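# Close the mailer box with two arms

## Task

Shut the open mailer box: fold both side flaps inward and push the front flap down inside the front wall far enough that its tabs lock. At the end the box must sit flat on the table near its starting spot, untouched by anything else from the table, and stay closed without the robot holding it.

## Robot and tools

Robot: two identical 6-joint arms with parallel grippers, left_arm and right_arm. Their bases sit in the scene frame at left_arm (-0.011, +0.368, 0) m and right_arm (+0.006, -0.251, 0) m, each turned very slightly about z. Scene frame: origin on the table top midway between the arms, +x out over the table, +z up, left_arm on the +y side. The names left and right do not refer to image sides.

Joint order. Every per-arm list, in commands and in results, uses this order: wrist pitch (joint4), wrist roll (joint6), elbow (joint3), shoulder (joint2), wrist yaw (joint5), waist (joint1). Stated ranges in rad: wrist pitch -1.693 to 1.571, wrist roll -2.094 to 2.094, elbow 0.000 to 3.019, shoulder 0.000 to 3.142, wrist yaw -1.571 to 1.571, waist -2.880 to 2.880. True ends may differ by up to 0.019 rad.

A row is one flat list of 14 numbers, each in [-1, 1]: left_arm's 6 joint values then its opening, followed by right_arm's 6 joint values and opening. Both arms must always be included. Joint values are scaled offsets, not poses: 1.0 equals 1.32 rad shoulder, 1.276 elbow, 1.83 wrist pitch, 2.022 wrist roll, 1.686 wrist yaw, 1.264 waist. The opening is absolute: +1 fully open, -1 closed. Optionally 12 extra numbers (0 to 1) can follow, scaling each joint's position gain, left's 6 then right's 6 in the joint order above; they persist until changed.

execute_actions(actions): a list of up to 15 actions; each action is a list of up to 15 rows, one per 1/30 s step, the last row repeating to fill 15 steps. Joint offsets in every row are measured from the angles at the start of that action (for the first action, from the latest reported angles), not from the previous row. An action that would push a joint more than 0.019 rad beyond its range is rejected for both arms; if the first action fails, or any action is malformed, nothing runs. An empty list simply returns the current state and images. Per step, each joint's target is clamped to a lead over its measured angle (waist 0.264, shoulder 0.32, elbow 0.276, wrist pitch 0.33, wrist yaw 0.186, wrist roll 0.522 rad), and targets are shrunk if they would put the gripper more than 70 mm from where it is, so big changes take several actions.

move(target, speed, blocking): target is one 14-number row whose offsets count from the Joint positions of the latest result showing them. All joints progress proportionally, so the hand follows a curve. speed is the top rad/s of the joint with the longest way to go, 0.01 to 2, default 0.5; paths take 0.5 to 10 s. It does not avoid obstacles or the other arm. With blocking=false you get a result after 0.5 s; until a result shows the move ended, use wait or stop before any other motion call. The extra move line reports the ending (done, off_target, moving, held, fault), limits=held or none, and each arm's joint farthest from target.

wait(seconds): 0 to 10, arms keep their last command. stop(): brakes a running move; allow braking room. zoom_image(camera, region): region [x0, y0, x1, y1] in pixels, at most 504x504, of cam_high (896x504), cam_low (896x504), cam_left_wrist or cam_right_wrist (504x504). read_manual(section) returns only licence text. finished_scene(scene) ends the current scene by number and reports success; it is final.

Results: each arm's gripper position (m) and quat_wxyz in the scene frame, where the point lies between the finger pads about 1 cm behind the tips; fingers point along the gripper's +z and close along its y. Accuracy drops at long reach. Joint positions and velocities per arm in the joint order, plus pad gap in m (0.094 open). Joint targets show what the joints are currently driven to. grip_measured is the measured opening on the command scale; command roughly 0.03 below it to hold firmly. Joint torques are raw, offset and noisy. Step readings list joint angles; HELD marks held-back steps. Lines to notice: joint sent to its limit, joint command not followed (a clearance check altered targets), MOTOR HOT (from 85 °C), OVER-TEMPERATURE FAULT (at 100 °C the arm goes limp and drops), FAULT.

Cameras come with calibration (intrinsics, distortion, world-to-camera transforms); wrist camera poses follow their arm's joints, and each scene's values may be slightly off.

Cautions: zero offsets may let an arm sag; to hold a pose, first command the offsets back to the desired angles, then zeros, correcting any shortfall. Faster or deeper-past-contact motions press harder. Never let the arms collide or push each other, never knock anything off the table, and avoid drops, slams and forceful shoves. Held parts may occasionally be tugged. The simulation runs while you think, holding the last command. Long holding under load heats motors.

Each tool is called after ">>>" as name(argument=value, ...), one argument or row to a line, values as JSON.

## Session

>>> execute_actions(
  actions=[],
)

Scene clock: 0.00 s.
left_arm: end_effector_position=(+0.1833, -0.0605, +0.3004) grip_measured=+1.000 end_effector_quat_wxyz=(+0.065, +0.869, +0.487, +0.063) | right_arm: end_effector_position=(+0.5773, -0.7928, +0.2035) grip_measured=+1.000 end_effector_quat_wxyz=(+0.476, +0.444, +0.664, +0.367)
Joint names: [wrist pitch, wrist roll, elbow, shoulder, wrist yaw, waist]
Joint positions: left_arm=[-1.537  0.932  1.576  1.498 -0.143 -1.164  0.094] | right_arm=[-0.115  0.835  1.701  2.08  -0.945 -0.921  0.094]
Joint velocities: left_arm=[-0.007 -0.095 -0.012 -0.005 -0.007 -0.005  0.   ] | right_arm=[ 0.017 -0.051 -0.012 -0.005  0.022  0.005  0.   ]
Joint torques (N m, as the arm reports them, + toward a larger angle): no reading
Joint targets: left_arm=[-1.535 0.932 1.604 1.492 -0.143 -1.164] | right_arm=[-0.110 0.835 1.726 2.081 -0.945 -0.921]
Joint stiffness scale: left_arm=[1. 1. 1. 1. 1. 1.] | right_arm=[1. 1. 1. 1. 1. 1.]

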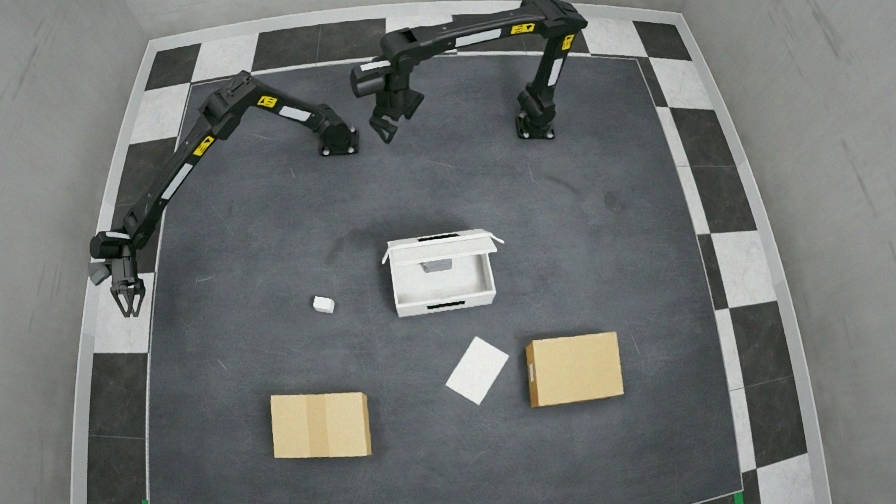

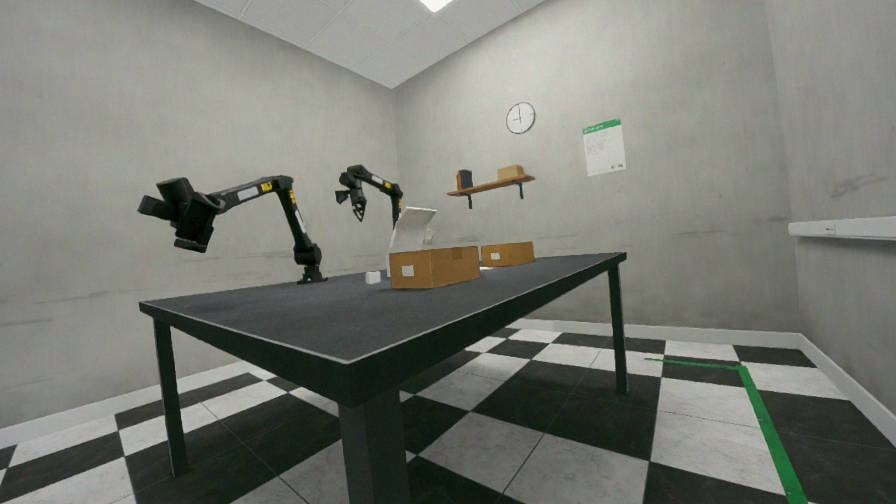

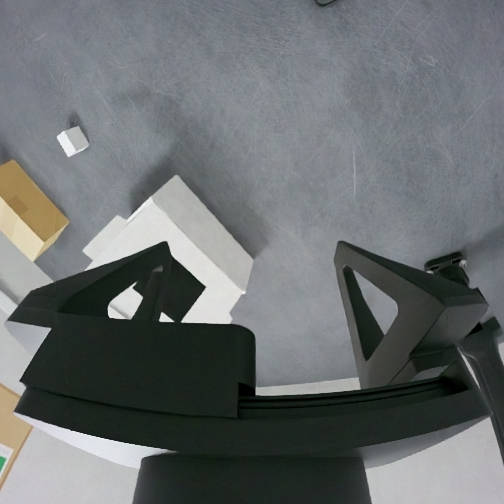

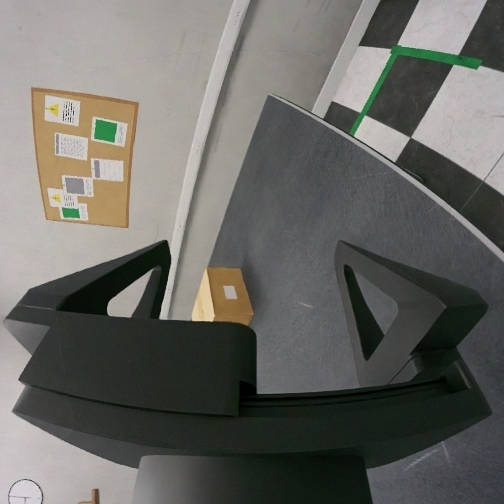

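>>> zoom_image(
  camera="cam_high",
  region=[360, 210, 530, 330],
)

>>> zoom_image(
  camera="cam_low",
  region=[350, 190, 510, 295],
)

Region (360, 210, 530, 330) of cam_high's 896x504 image, scaled by 2.965, with more detail than that image has; it fills the top 356 rows of this view, and the rest is white.

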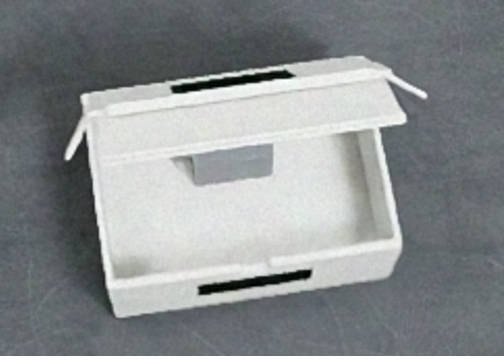

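Region (350, 190, 510, 295) of cam_low's 896x504 image, scaled by 3.150, with more detail than that image has; it fills the top 331 rows of this view, and the rest is white.

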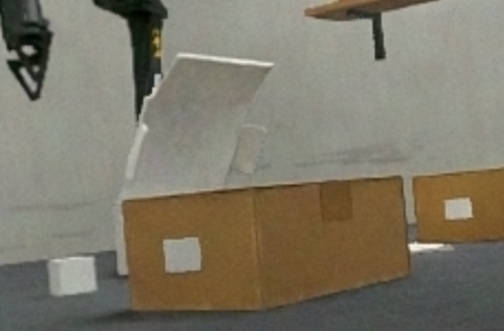

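>>> move(
  target=[0.007,-1.0,-0.08,0,0.085,0.808,1,-0.77,0.364,-0.18,-0.441,0.56,0.71,1],
  speed=1.0,
)

Scene clock: 74.07 s.
left_arm: end_effector_position=(+0.4284, +0.2939, +0.2563) grip_measured=+1.000 end_effector_quat_wxyz=(+0.004, -0.438, +0.899, -0.001) | right_arm: end_effector_position=(+0.4569, -0.2697, +0.2569) grip_measured=+1.000 end_effector_quat_wxyz=(+0.010, +0.718, +0.696, +0.012)
Joint names: [wrist pitch, wrist roll, elbow, shoulder, wrist yaw, waist]
Joint positions: left_arm=[-1.534 -1.074  1.469  1.498 -0.003 -0.135  0.094] | right_arm=[-1.513  1.559  1.47   1.497 -0.004 -0.026  0.094]
Joint velocities: left_arm=[-0.002 -0.037  0.002  0.005  0.007 -0.005  0.   ] | right_arm=[ 0.007 -0.007  0.002 -0.024 -0.037 -0.015  0.   ]
Joint torques (N m, as the arm reports them, + toward a larger angle): left_arm=[  0.57  -0.12   9.02 -11.56   0.05  -0.62] | right_arm=[  0.37   0.16   9.03 -10.48   0.15   0.07]
Joint targets: left_arm=[-1.524 -1.090 1.474 1.498 0.001 -0.142] | right_arm=[-1.524 1.571 1.471 1.498 -0.001 -0.023]
Joint stiffness scale: left_arm=[1. 1. 1. 1. 1. 1.] | right_arm=[1. 1. 1. 1. 1. 1.]
move: done; limits=none; left_arm: farthest joint: the wrist roll, 0.016 radians from its target (2.022 radians at the start); right_arm: farthest joint: the wrist roll, 0.012 radians from its target (0.736 radians at the start)
camera_calibration (this result's frames):
cam_left_wrist: T_world_to_cam=[[0.784516, -0.620059, 0.00784594, -0.155311], [-0.504825, -0.631267, 0.588773, 0.255072], [-0.360121, -0.465863, -0.80826, 0.622645], [0, 0, 0, 1]] pos_world=[0.474839, 0.354783, 0.354298]
cam_right_wrist: T_world_to_cam=[[-0.999612, 0.0271391, -0.00620929, 0.461795], [0.0185611, 0.815884, 0.577917, 0.068526], [0.0207502, 0.577578, -0.816072, 0.478862], [0, 0, 0, 1]] pos_world=[0.450407, -0.345022, 0.354051]

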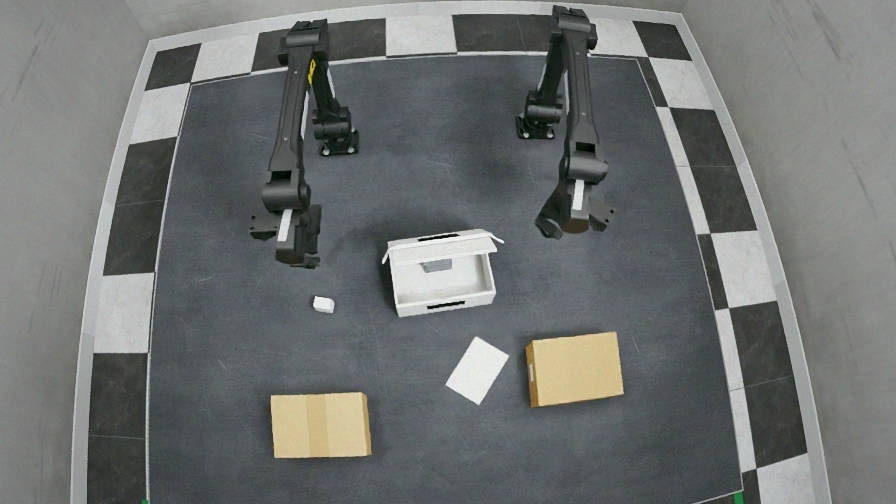

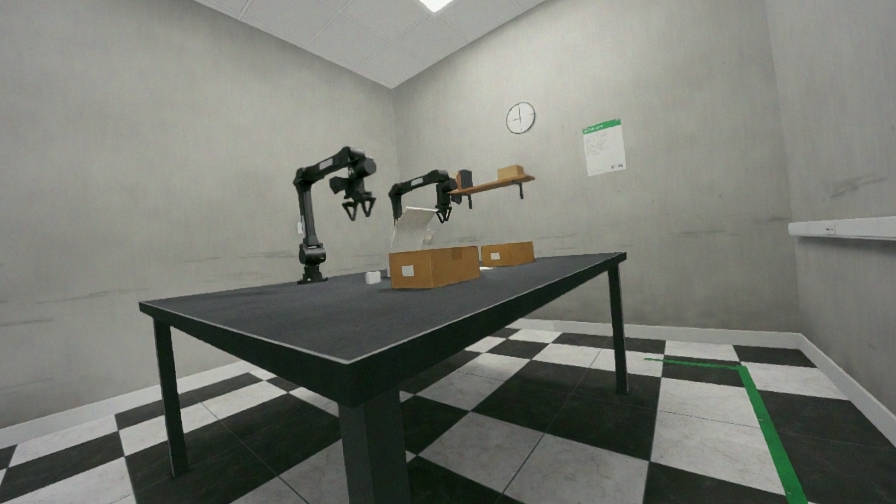

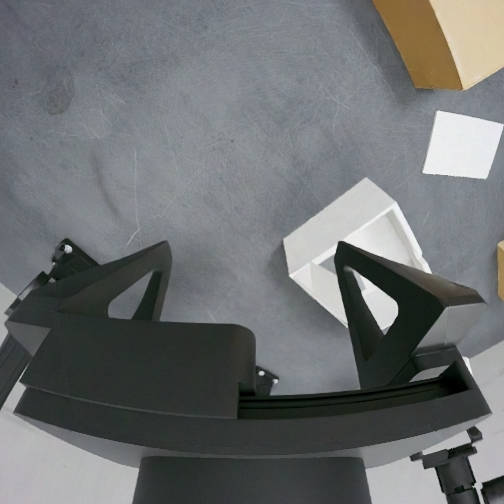

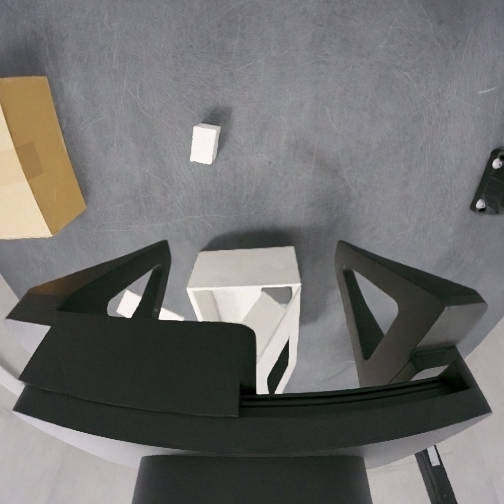

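>>> move(
  target=[0.277,-0.245,-0.27,0.114,0.713,0.154,-1,0.272,0.005,-0.321,0.075,-0.709,-0.211,-1],
  speed=0.8,
)

Scene clock: 114.87 s.
left_arm: end_effector_position=(+0.4405, +0.2183, +0.1786) grip_measured=-0.991 end_effector_quat_wxyz=(+0.384, +0.583, -0.587, +0.411) | right_arm: end_effector_position=(+0.4612, -0.2239, +0.1771) grip_measured=-0.996 end_effector_quat_wxyz=(-0.329, +0.660, +0.497, +0.457)
Joint names: [wrist pitch, wrist roll, elbow, shoulder, wrist yaw, waist]
Joint positions: left_arm=[-1.036 -1.554  1.117  1.633  1.194  0.056  0.   ] | right_arm=[-1.028  1.559  1.056  1.589 -1.196 -0.282  0.   ]
Joint velocities: left_arm=[-0.002 -0.051 -0.012 -0.024 -0.081  0.005  0.001] | right_arm=[ 0.007 -0.022  0.002 -0.005  0.007 -0.005  0.   ]
Joint torques (N m, as the arm reports them, + toward a larger angle): left_arm=[  0.53  -0.12   8.09 -11.37   0.82   0.1 ] | right_arm=[  1.17   0.09   8.16 -10.36  -0.86  -1.08]
Joint targets: left_arm=[-1.027 -1.570 1.124 1.648 1.198 0.059] | right_arm=[-1.015 1.569 1.060 1.596 -1.200 -0.293]
Joint stiffness scale: left_arm=[1. 1. 1. 1. 1. 1.] | right_arm=[1. 1. 1. 1. 1. 1.]
move: done; limits=none; left_arm: farthest joint: the shoulder, 0.015 radians from its target (0.151 radians at the start); right_arm: farthest joint: the wrist pitch, 0.013 radians from its target (0.498 radians at the start)
camera_calibration (this result's frames):
cam_left_wrist: T_world_to_cam=[[0.999077, 0.017382, 0.0392871, -0.450352], [-0.0424279, 0.255658, 0.965836, -0.205472], [0.0067441, -0.966611, 0.25616, 0.286566], [0, 0, 0, 1]] pos_world=[0.439286, 0.337356, 0.142739]
cam_right_wrist: T_world_to_cam=[[-0.963778, 0.266317, -0.0144142, 0.502868], [-0.0761473, -0.22297, 0.971847, -0.181488], [0.255605, 0.937742, 0.235173, 0.173286], [0, 0, 0, 1]] pos_world=[0.42654, -0.336887, 0.142875]

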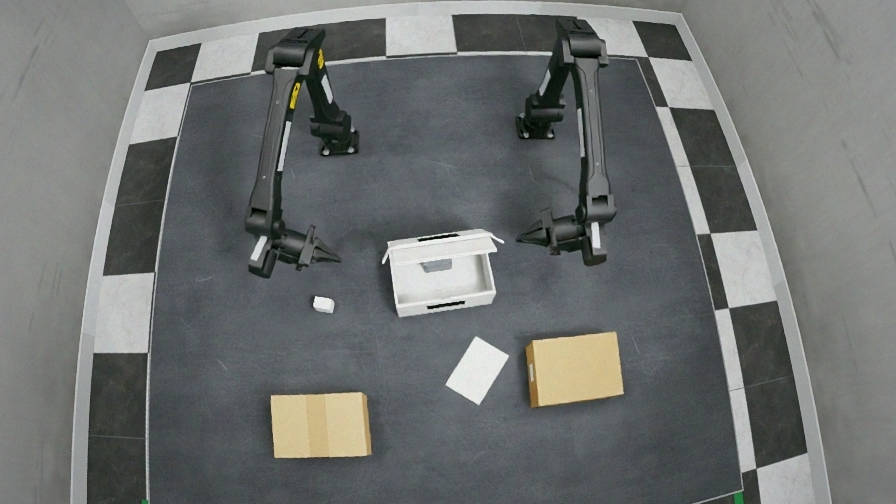

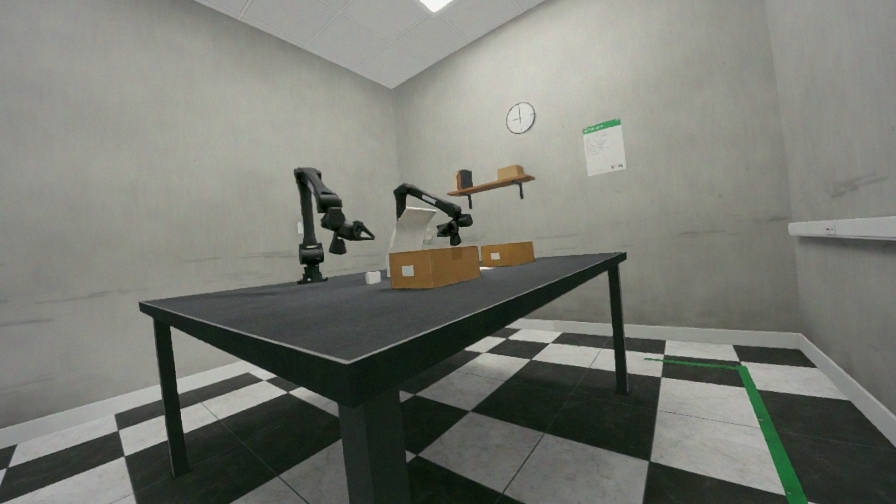

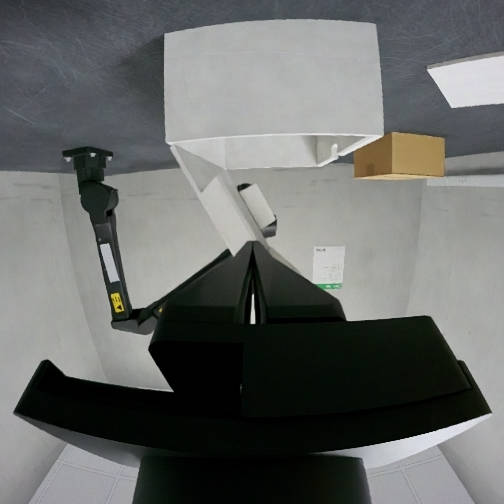

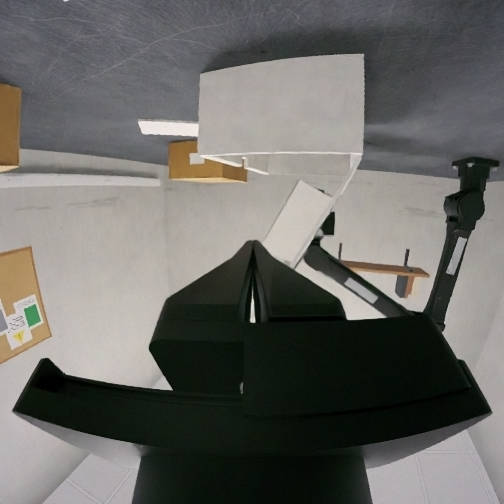

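>>> move(
  target=[-0.012,0,0.106,0.1,0,-0.219,-1,0.008,0,0.018,0.035,0,0.219,-1],
  speed=0.15,
)

>>> zoom_image(
  camera="cam_high",
  region=[330, 190, 560, 330],
)

Scene clock: 156.00 s.
left_arm: end_effector_position=(+0.4155, +0.0949, +0.1610) grip_measured=-0.991 end_effector_quat_wxyz=(-0.444, -0.506, +0.654, -0.344) | right_arm: end_effector_position=(+0.4396, -0.1050, +0.1633) grip_measured=-0.996 end_effector_quat_wxyz=(-0.396, +0.594, +0.574, +0.400)
Joint names: [wrist pitch, wrist roll, elbow, shoulder, wrist yaw, waist]
Joint positions: left_arm=[-1.052 -1.555  1.21   1.742  1.194 -0.215  0.   ] | right_arm=[-1.026  1.559  1.056  1.623 -1.196 -0.015  0.   ]
Joint velocities: left_arm=[-0.012 -0.037 -0.002 -0.015 -0.037 -0.024  0.   ] | right_arm=[-0.002 -0.007 -0.002  0.005 -0.037 -0.005 -0.001]
Joint torques (N m, as the arm reports them, + toward a larger angle): left_arm=[ -0.26   0.03  10.98 -11.89   0.61  -0.65] | right_arm=[ 1.13 -0.02  9.3  -9.67 -0.74  0.76]
Joint targets: left_arm=[-1.059 -1.555 1.253 1.765 1.194 -0.221] | right_arm=[-1.013 1.559 1.079 1.635 -1.196 -0.005]
Joint stiffness scale: left_arm=[1. 1. 1. 1. 1. 1.] | right_arm=[1. 1. 1. 1. 1. 1.]
move: off_target (left_arm, right_arm); limits=none; left_arm: farthest joint: the elbow, 0.042 radians from its target (0.135 radians at the start); right_arm: farthest joint: the elbow, 0.023 radians from its target (0.023 radians at the start)
camera_calibration (this result's frames):
cam_left_wrist: T_world_to_cam=[[0.968106, -0.250466, 0.00616299, -0.378935], [0.0584886, 0.249854, 0.966515, -0.199489], [-0.243619, -0.935329, 0.256534, 0.27303], [0, 0, 0, 1]] pos_world=[0.445032, 0.210306, 0.125103]
cam_right_wrist: T_world_to_cam=[[-0.999847, 0.00294526, 0.0172348, 0.433178], [0.0160523, -0.236098, 0.971597, -0.185109], [0.00693071, 0.971725, 0.236015, 0.183353], [0, 0, 0, 1]] pos_world=[0.434812, -0.223148, 0.129112]

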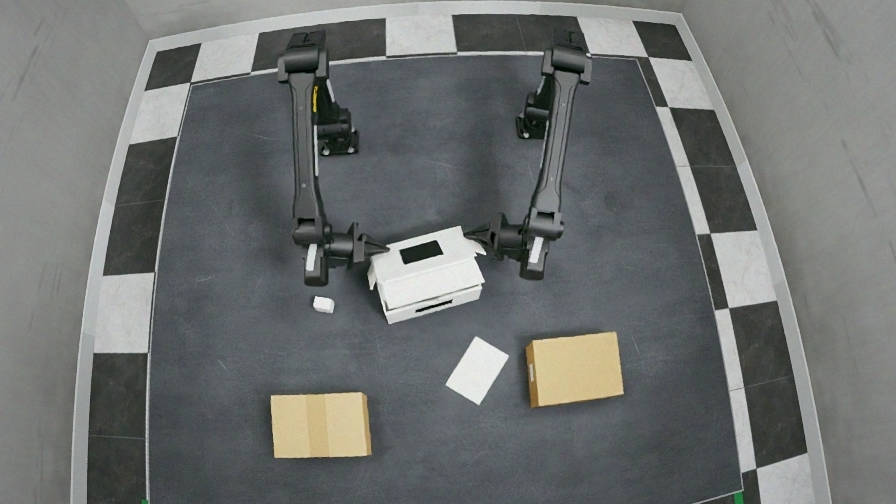

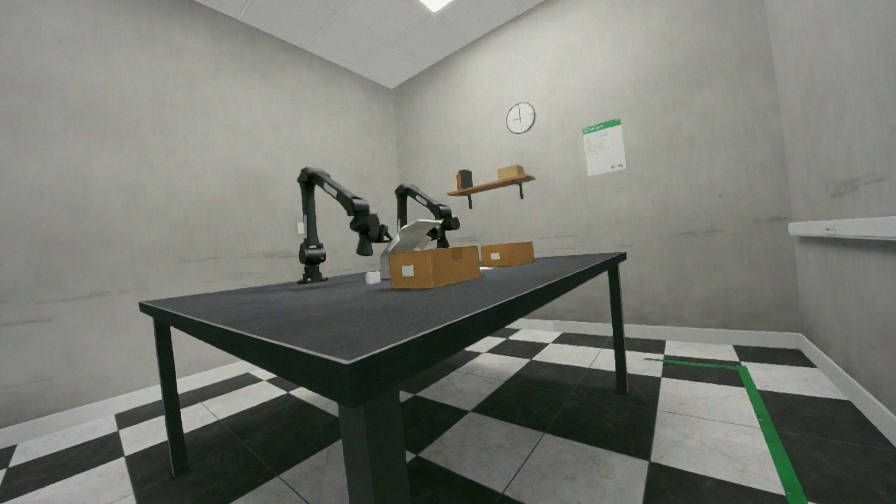

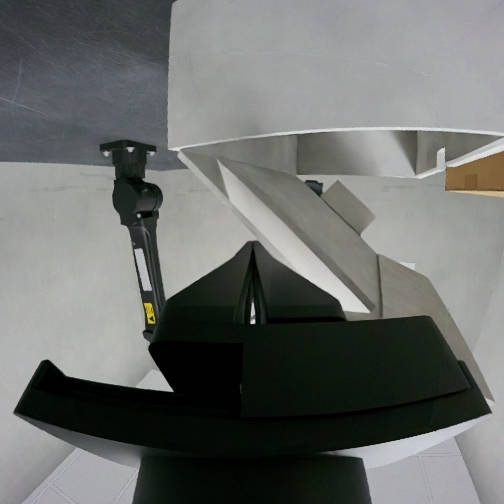

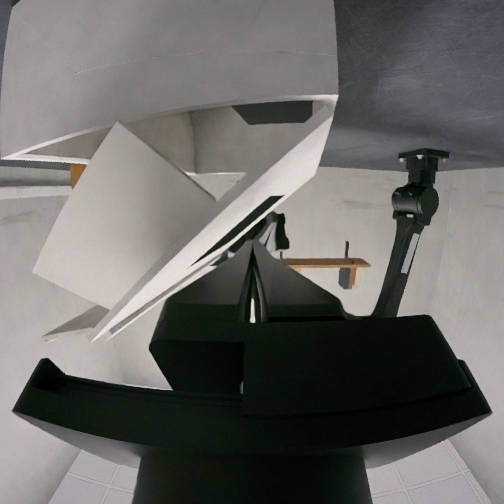

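Region (330, 190, 560, 330) of cam_high's 896x504 image, scaled by 2.191, with more detail than that image has; it fills the top 307 rows of this view, and the rest is white.

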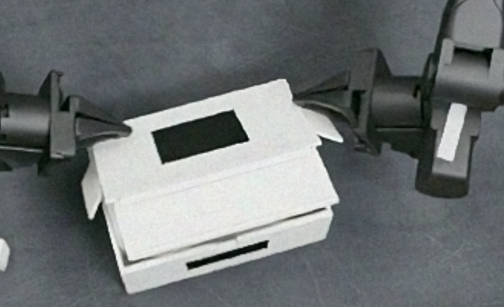

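>>> move(
  target=[0,0,0.03,0,0,0.2,-1,0,0,0.03,0,0,-0.22,-1],
  speed=0.3,
)

>>> zoom_image(
  camera="cam_high",
  region=[330, 190, 560, 330],
)

Scene clock: 170.57 s.
left_arm: end_effector_position=(+0.4711, +0.2127, +0.1610) grip_measured=-0.991 end_effector_quat_wxyz=(+0.396, +0.586, -0.584, +0.399) | right_arm: end_effector_position=(+0.4630, -0.2275, +0.1633) grip_measured=-0.996 end_effector_quat_wxyz=(-0.338, +0.667, +0.488, +0.451)
Joint names: [wrist pitch, wrist roll, elbow, shoulder, wrist yaw, waist]
Joint positions: left_arm=[-1.052 -1.555  1.21   1.742  1.194  0.043  0.   ] | right_arm=[-1.026  1.559  1.056  1.623 -1.196 -0.289  0.   ]
Joint velocities: left_arm=[-0.007 -0.007 -0.017 -0.024 -0.022 -0.005  0.001] | right_arm=[ 0.002  0.037  0.002 -0.024  0.037 -0.005 -0.001]
Joint torques (N m, as the arm reports them, + toward a larger angle): left_arm=[  0.02   0.02  10.64 -13.68   0.61  -0.58] | right_arm=[  0.71   0.02  10.81 -11.41  -0.69  -0.78]
Joint targets: left_arm=[-1.052 -1.555 1.248 1.742 1.194 0.037] | right_arm=[-1.026 1.559 1.094 1.623 -1.196 -0.294]
Joint stiffness scale: left_arm=[1. 1. 1. 1. 1. 1.] | right_arm=[1. 1. 1. 1. 1. 1.]
move: off_target (left_arm, right_arm); limits=none; left_arm: farthest joint: the elbow, 0.038 radians from its target (0.038 radians at the start); right_arm: farthest joint: the elbow, 0.038 radians from its target (0.038 radians at the start)
camera_calibration (this result's frames):
cam_left_wrist: T_world_to_cam=[[0.99997, 0.00471138, 0.00616299, -0.47251], [-0.00716535, 0.256508, 0.966515, -0.202664], [0.00297277, -0.966531, 0.256534, 0.287241], [0, 0, 0, 1]] pos_world=[0.470189, 0.331838, 0.125103]
cam_right_wrist: T_world_to_cam=[[-0.961884, 0.272915, 0.0172348, 0.500787], [-0.0483193, -0.231658, 0.971597, -0.183587], [0.269156, 0.93373, 0.236015, 0.17215], [0, 0, 0, 1]] pos_world=[0.426493, -0.339943, 0.129112]

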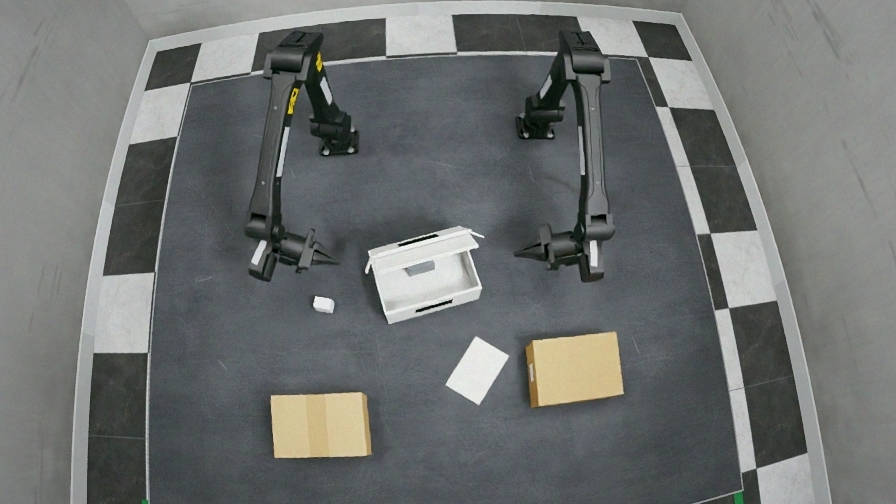

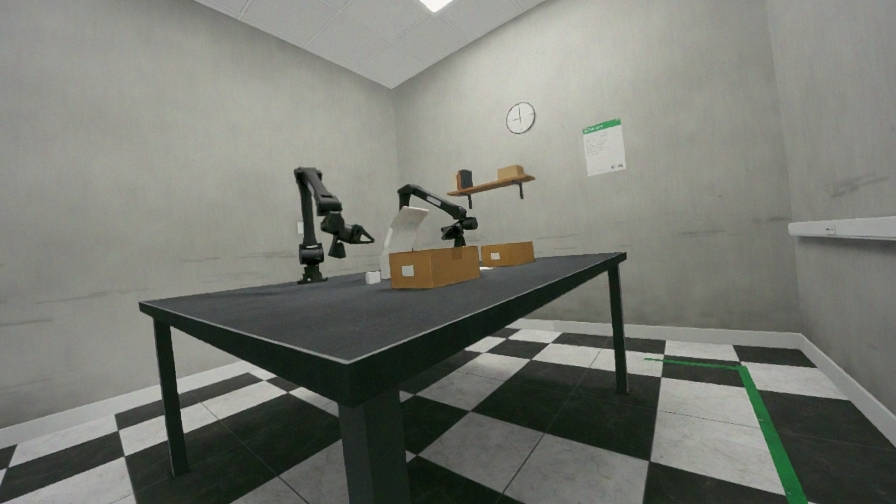

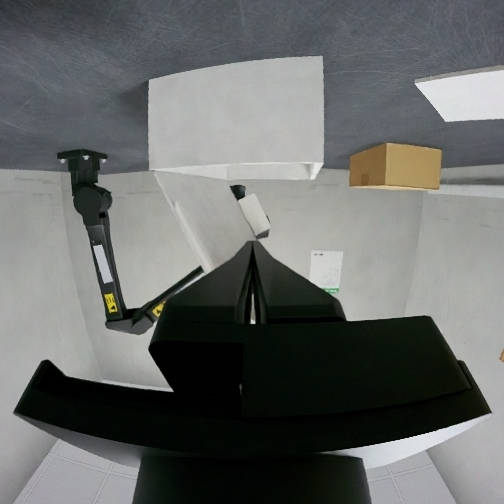

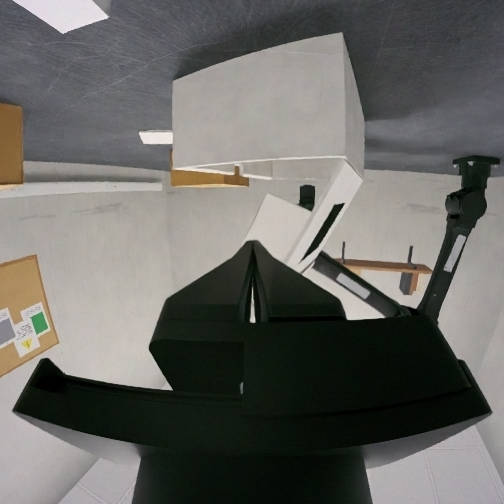

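Region (330, 190, 560, 330) of cam_high's 896x504 image, scaled by 2.191, with more detail than that image has; it fills the top 307 rows of this view, and the rest is white.

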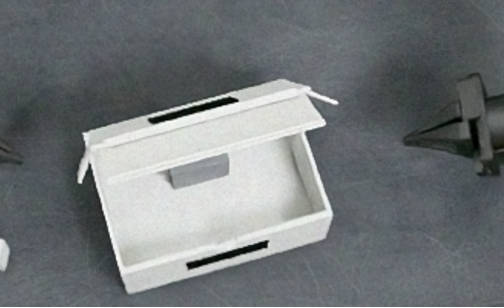

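>>> move(
  target=[0.014,0,-0.115,-0.09,0,-0.107,0.5,0,0,0.03,0,0,-0.02,0.5],
  speed=0.3,
)

>>> zoom_image(
  camera="cam_high",
  region=[300, 180, 560, 330],
)

Scene clock: 205.93 s.
left_arm: end_effector_position=(+0.3934, +0.1533, +0.1554) grip_measured=+0.498 end_effector_quat_wxyz=(+0.433, +0.551, -0.617, +0.359) | right_arm: end_effector_position=(+0.4632, -0.2327, +0.1633) grip_measured=+0.498 end_effector_quat_wxyz=(-0.335, +0.670, +0.484, +0.452)
Joint names: [wrist pitch, wrist roll, elbow, shoulder, wrist yaw, waist]
Joint positions: left_arm=[-1.036 -1.555  1.059  1.644  1.194 -0.098  0.07 ] | right_arm=[-1.026  1.559  1.056  1.623 -1.196 -0.3    0.07 ]
Joint velocities: left_arm=[ 0.002  0.037 -0.007 -0.015 -0.007 -0.015 -0.001] | right_arm=[ 0.007 -0.081  0.007  0.005 -0.051  0.005  0.   ]
Joint torques (N m, as the arm reports them, + toward a larger angle): left_arm=[  0.38   0.02   7.36 -13.38   0.6    0.33] | right_arm=[  0.69  -0.03  10.47 -11.31  -0.76  -1.69]
Joint targets: left_arm=[-1.027 -1.555 1.063 1.623 1.194 -0.093] | right_arm=[-1.026 1.559 1.094 1.623 -1.196 -0.314]
Joint stiffness scale: left_arm=[1. 1. 1. 1. 1. 1.] | right_arm=[1. 1. 1. 1. 1. 1.]
move: off_target (left_arm, right_arm); limits=none; left_arm: farthest joint: the shoulder, 0.021 radians from its target (0.119 radians at the start); right_arm: farthest joint: the elbow, 0.038 radians from its target (0.038 radians at the start)
camera_calibration (this result's frames):
cam_left_wrist: T_world_to_cam=[[0.990333, -0.135578, -0.0293095, -0.363649], [0.0628869, 0.250513, 0.966068, -0.20915], [-0.123635, -0.958573, 0.256618, 0.280073], [0, 0, 0, 1]] pos_world=[0.407914, 0.271562, 0.119523]
cam_right_wrist: T_world_to_cam=[[-0.958698, 0.283905, 0.0172348, 0.503529], [-0.0509673, -0.23109, 0.971597, -0.183428], [0.279824, 0.930589, 0.236015, 0.171293], [0, 0, 0, 1]] pos_world=[0.425451, -0.344746, 0.129112]

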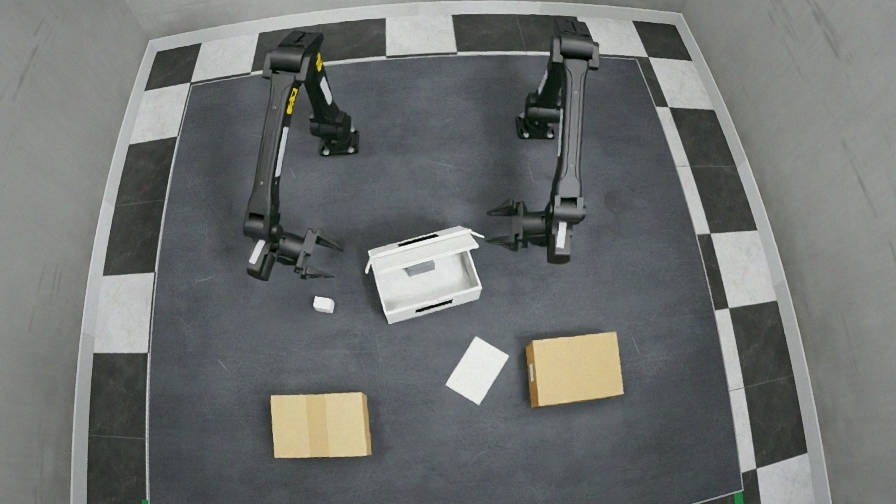

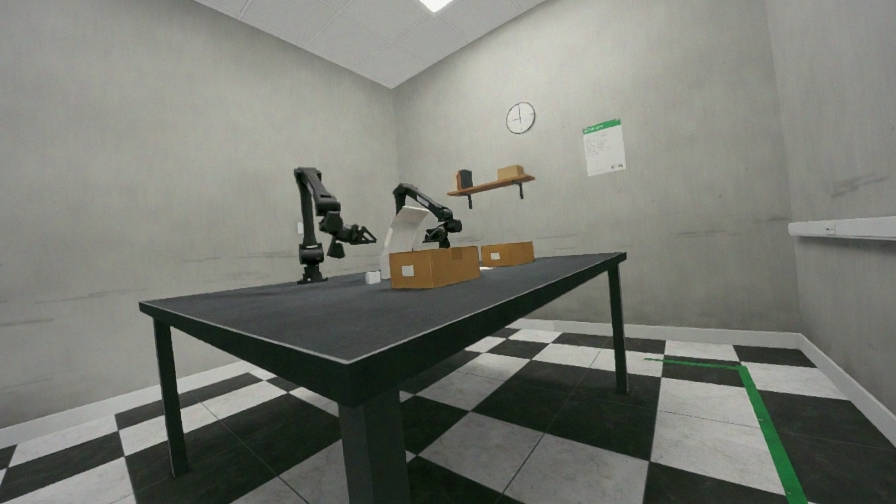

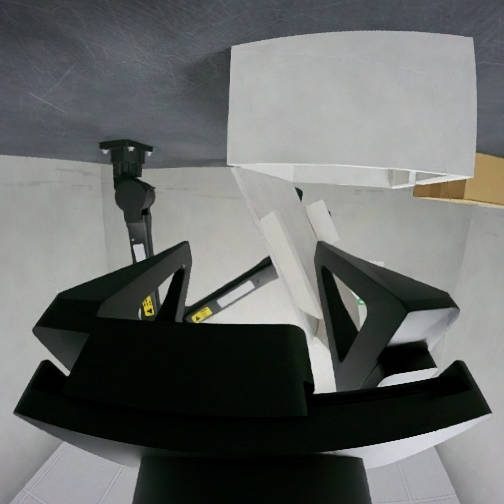

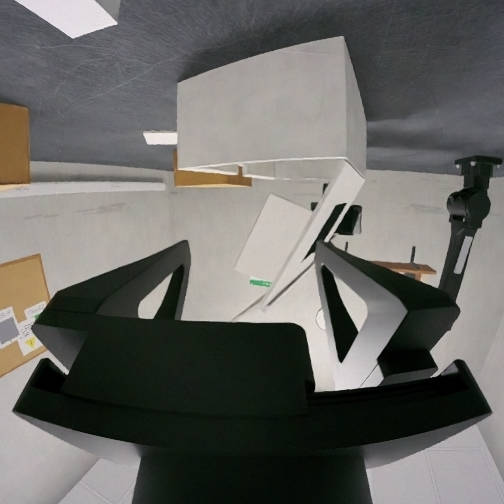

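Region (300, 180, 560, 330) of cam_high's 896x504 image, scaled by 1.938, with more detail than that image has; it fills the top 291 rows of this view, and the rest is white.

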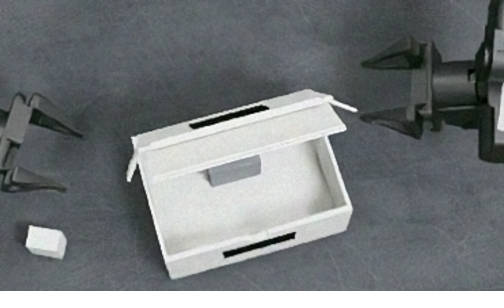

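>>> move(
  target=[0.026,0,-0.105,-0.115,0,0.02,0.5,0.028,0,-0.158,-0.145,0,-0.05,0.5],
  speed=0.3,
)

Scene clock: 251.50 s.
left_arm: end_effector_position=(+0.3511, +0.1660, +0.1623) grip_measured=+0.498 end_effector_quat_wxyz=(+0.421, +0.550, -0.618, +0.372) | right_arm: end_effector_position=(+0.3962, -0.2296, +0.1670) grip_measured=+0.498 end_effector_quat_wxyz=(-0.317, +0.678, +0.472, +0.465)
Joint names: [wrist pitch, wrist roll, elbow, shoulder, wrist yaw, waist]
Joint positions: left_arm=[-0.998 -1.555  0.922  1.513  1.194 -0.08   0.07 ] | right_arm=[-0.987  1.559  0.851  1.436 -1.196 -0.35   0.07 ]
Joint velocities: left_arm=[-0.002 -0.051  0.027 -0.005 -0.037 -0.015  0.001] | right_arm=[-0.007 -0.051  0.007 -0.005 -0.081 -0.005  0.002]
Joint torques (N m, as the arm reports them, + toward a larger angle): left_arm=[  0.46   0.03   7.37 -11.72   0.61   0.46] | right_arm=[ 1.11  0.    7.67 -9.28 -0.72 -1.74]
Joint targets: left_arm=[-0.988 -1.555 0.926 1.492 1.194 -0.073] | right_arm=[-0.975 1.559 0.854 1.431 -1.196 -0.364]
Joint stiffness scale: left_arm=[1. 1. 1. 1. 1. 1.] | right_arm=[1. 1. 1. 1. 1. 1.]
move: off_target (left_arm); limits=none; left_arm: farthest joint: the shoulder, 0.021 radians from its target (0.152 radians at the start); right_arm: farthest joint: the waist, 0.013 radians from its target (0.063 radians at the start)
camera_calibration (this result's frames):
cam_left_wrist: T_world_to_cam=[[0.993074, -0.11747, 0.00196686, -0.328879], [0.0282505, 0.255009, 0.966526, -0.204994], [-0.114039, -0.959777, 0.256561, 0.28203], [0, 0, 0, 1]] pos_world=[0.364555, 0.284328, 0.126421]
cam_right_wrist: T_world_to_cam=[[-0.943581, 0.331132, -0.00259348, 0.446462], [-0.0803654, -0.221394, 0.971867, -0.175903], [0.321242, 0.917244, 0.235515, 0.166903], [0, 0, 0, 1]] pos_world=[0.353521, -0.339873, 0.132804]

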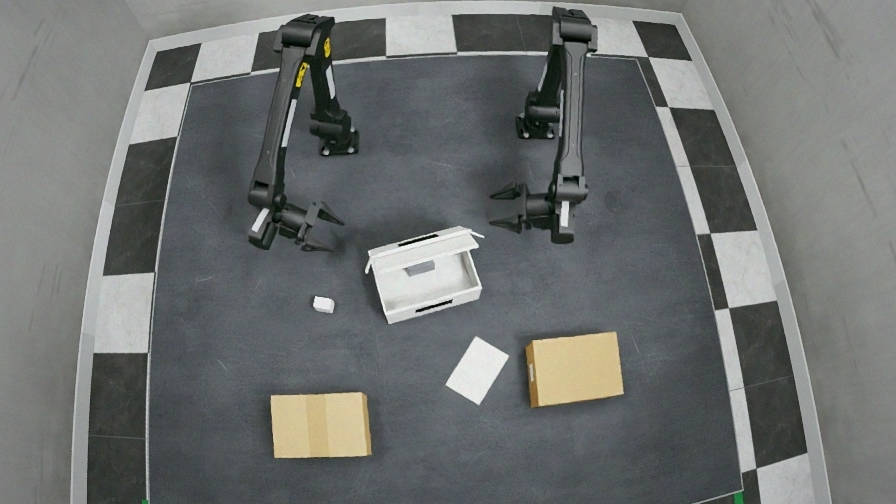

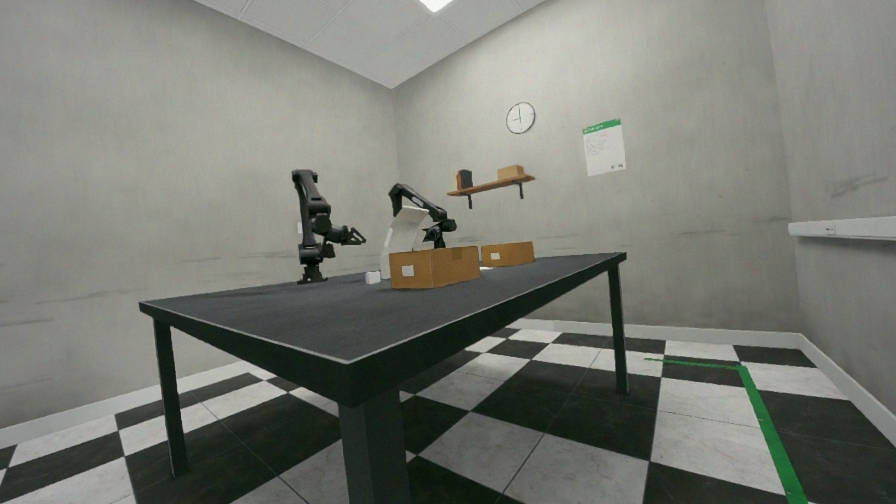

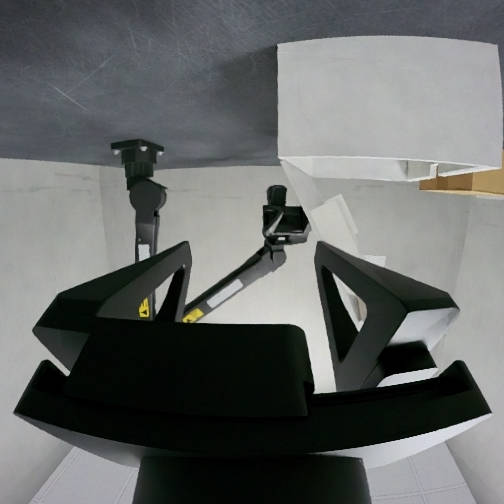

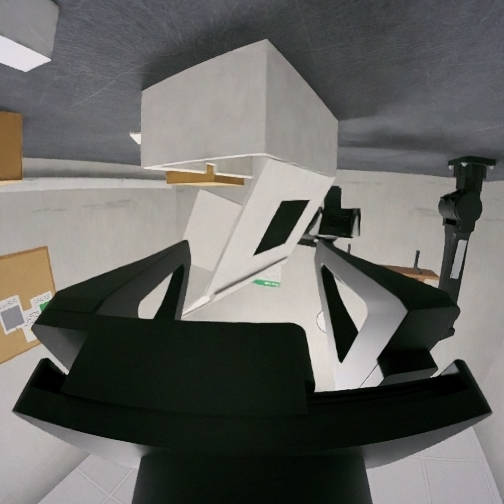

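Now B.

>>> move(
  target=[-0.005,0,0.105,0.06,0,-0.113,0.5,0,0,0.012,0.012,0,0.078,0.5],
  speed=0.15,
)

>>> zoom_image(
  camera="cam_high",
  region=[300, 180, 560, 330],
)

Scene clock: 258.60 s.
left_arm: end_effector_position=(+0.3522, +0.1088, +0.1694) grip_measured=+0.498 end_effector_quat_wxyz=(-0.438, -0.498, +0.660, -0.352) | right_arm: end_effector_position=(+0.3931, -0.1963, +0.1654) grip_measured=+0.498 end_effector_quat_wxyz=(-0.338, +0.658, +0.500, +0.450)
Joint names: [wrist pitch, wrist roll, elbow, shoulder, wrist yaw, waist]
Joint positions: left_arm=[-0.999 -1.555  1.015  1.574  1.194 -0.22   0.07 ] | right_arm=[-0.987  1.559  0.851  1.441 -1.196 -0.264  0.07 ]
Joint velocities: left_arm=[-0.017  0.007 -0.002 -0.005  0.051 -0.005  0.   ] | right_arm=[-0.042 -0.007 -0.017 -0.015  0.037  0.005 -0.   ]
Joint torques (N m, as the arm reports them, + toward a larger angle): left_arm=[-0.25  0.02 10.69 -9.74  0.6  -0.32] | right_arm=[ 0.66 -0.05  8.63 -7.71 -0.73  0.56]
Joint targets: left_arm=[-1.007 -1.555 1.056 1.593 1.194 -0.223] | right_arm=[-0.987 1.559 0.866 1.452 -1.196 -0.251]
Joint stiffness scale: left_arm=[1. 1. 1. 1. 1. 1.] | right_arm=[1. 1. 1. 1. 1. 1.]
move: off_target (left_arm); limits=none; left_arm: farthest joint: the elbow, 0.041 radians from its target (0.134 radians at the start); right_arm: farthest joint: the elbow, 0.016 radians from its target (0.016 radians at the start)
camera_calibration (this result's frames):
cam_left_wrist: T_world_to_cam=[[0.966335, -0.25513, 0.0332413, -0.317618], [0.0343847, 0.256102, 0.966038, -0.199434], [-0.254978, -0.932373, 0.256253, 0.272173], [0, 0, 0, 1]] pos_world=[0.383181, 0.223808, 0.133473]
cam_right_wrist: T_world_to_cam=[[-0.968495, 0.249023, 0.00236379, 0.425337], [-0.0564574, -0.228798, 0.971835, -0.178016], [0.24255, 0.941084, 0.235649, 0.173348], [0, 0, 0, 1]] pos_world=[0.359841, -0.309783, 0.131148]

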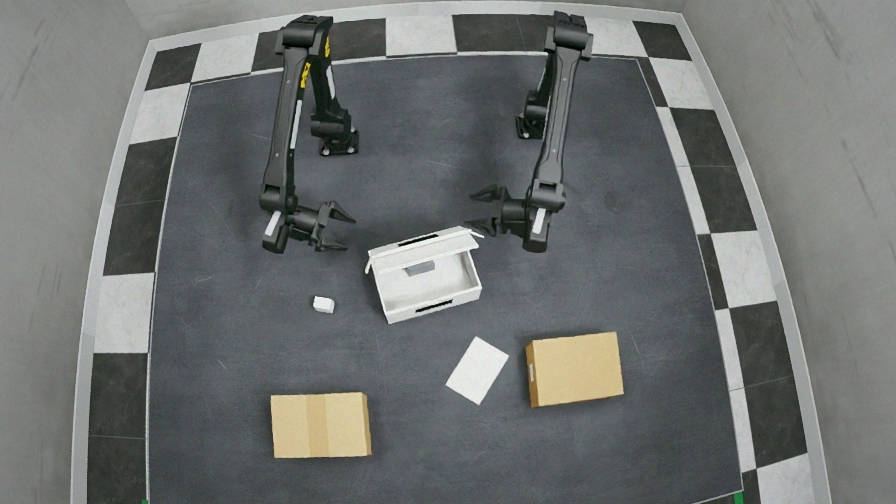

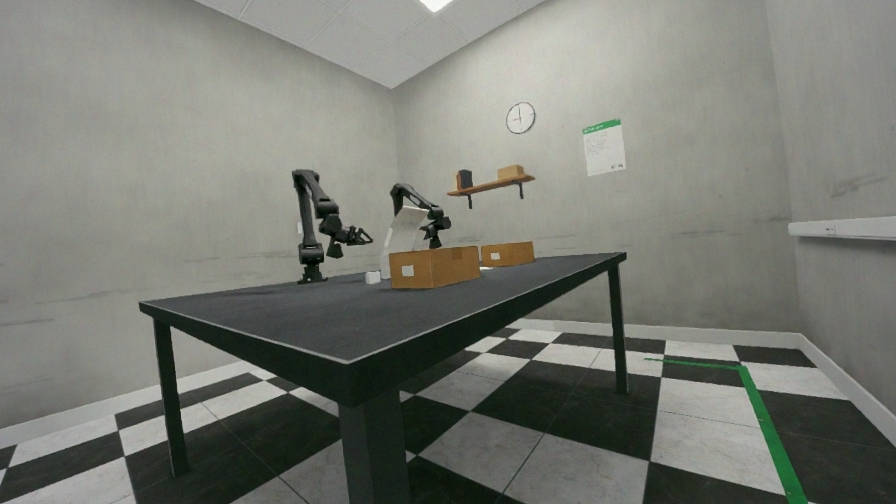

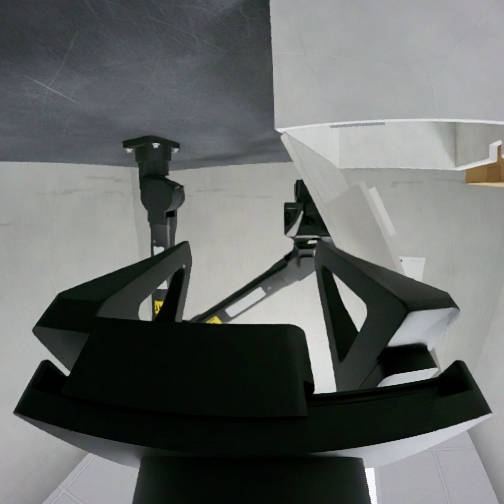

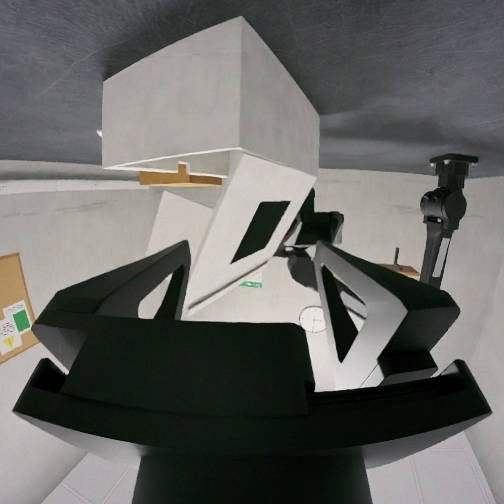

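Region (300, 180, 560, 330) of cam_high's 896x504 image, scaled by 1.938, with more detail than that image has; it fills the top 291 rows of this view, and the rest is white.

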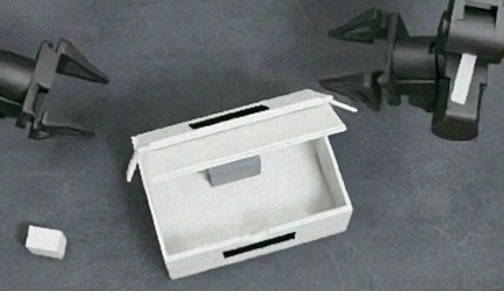

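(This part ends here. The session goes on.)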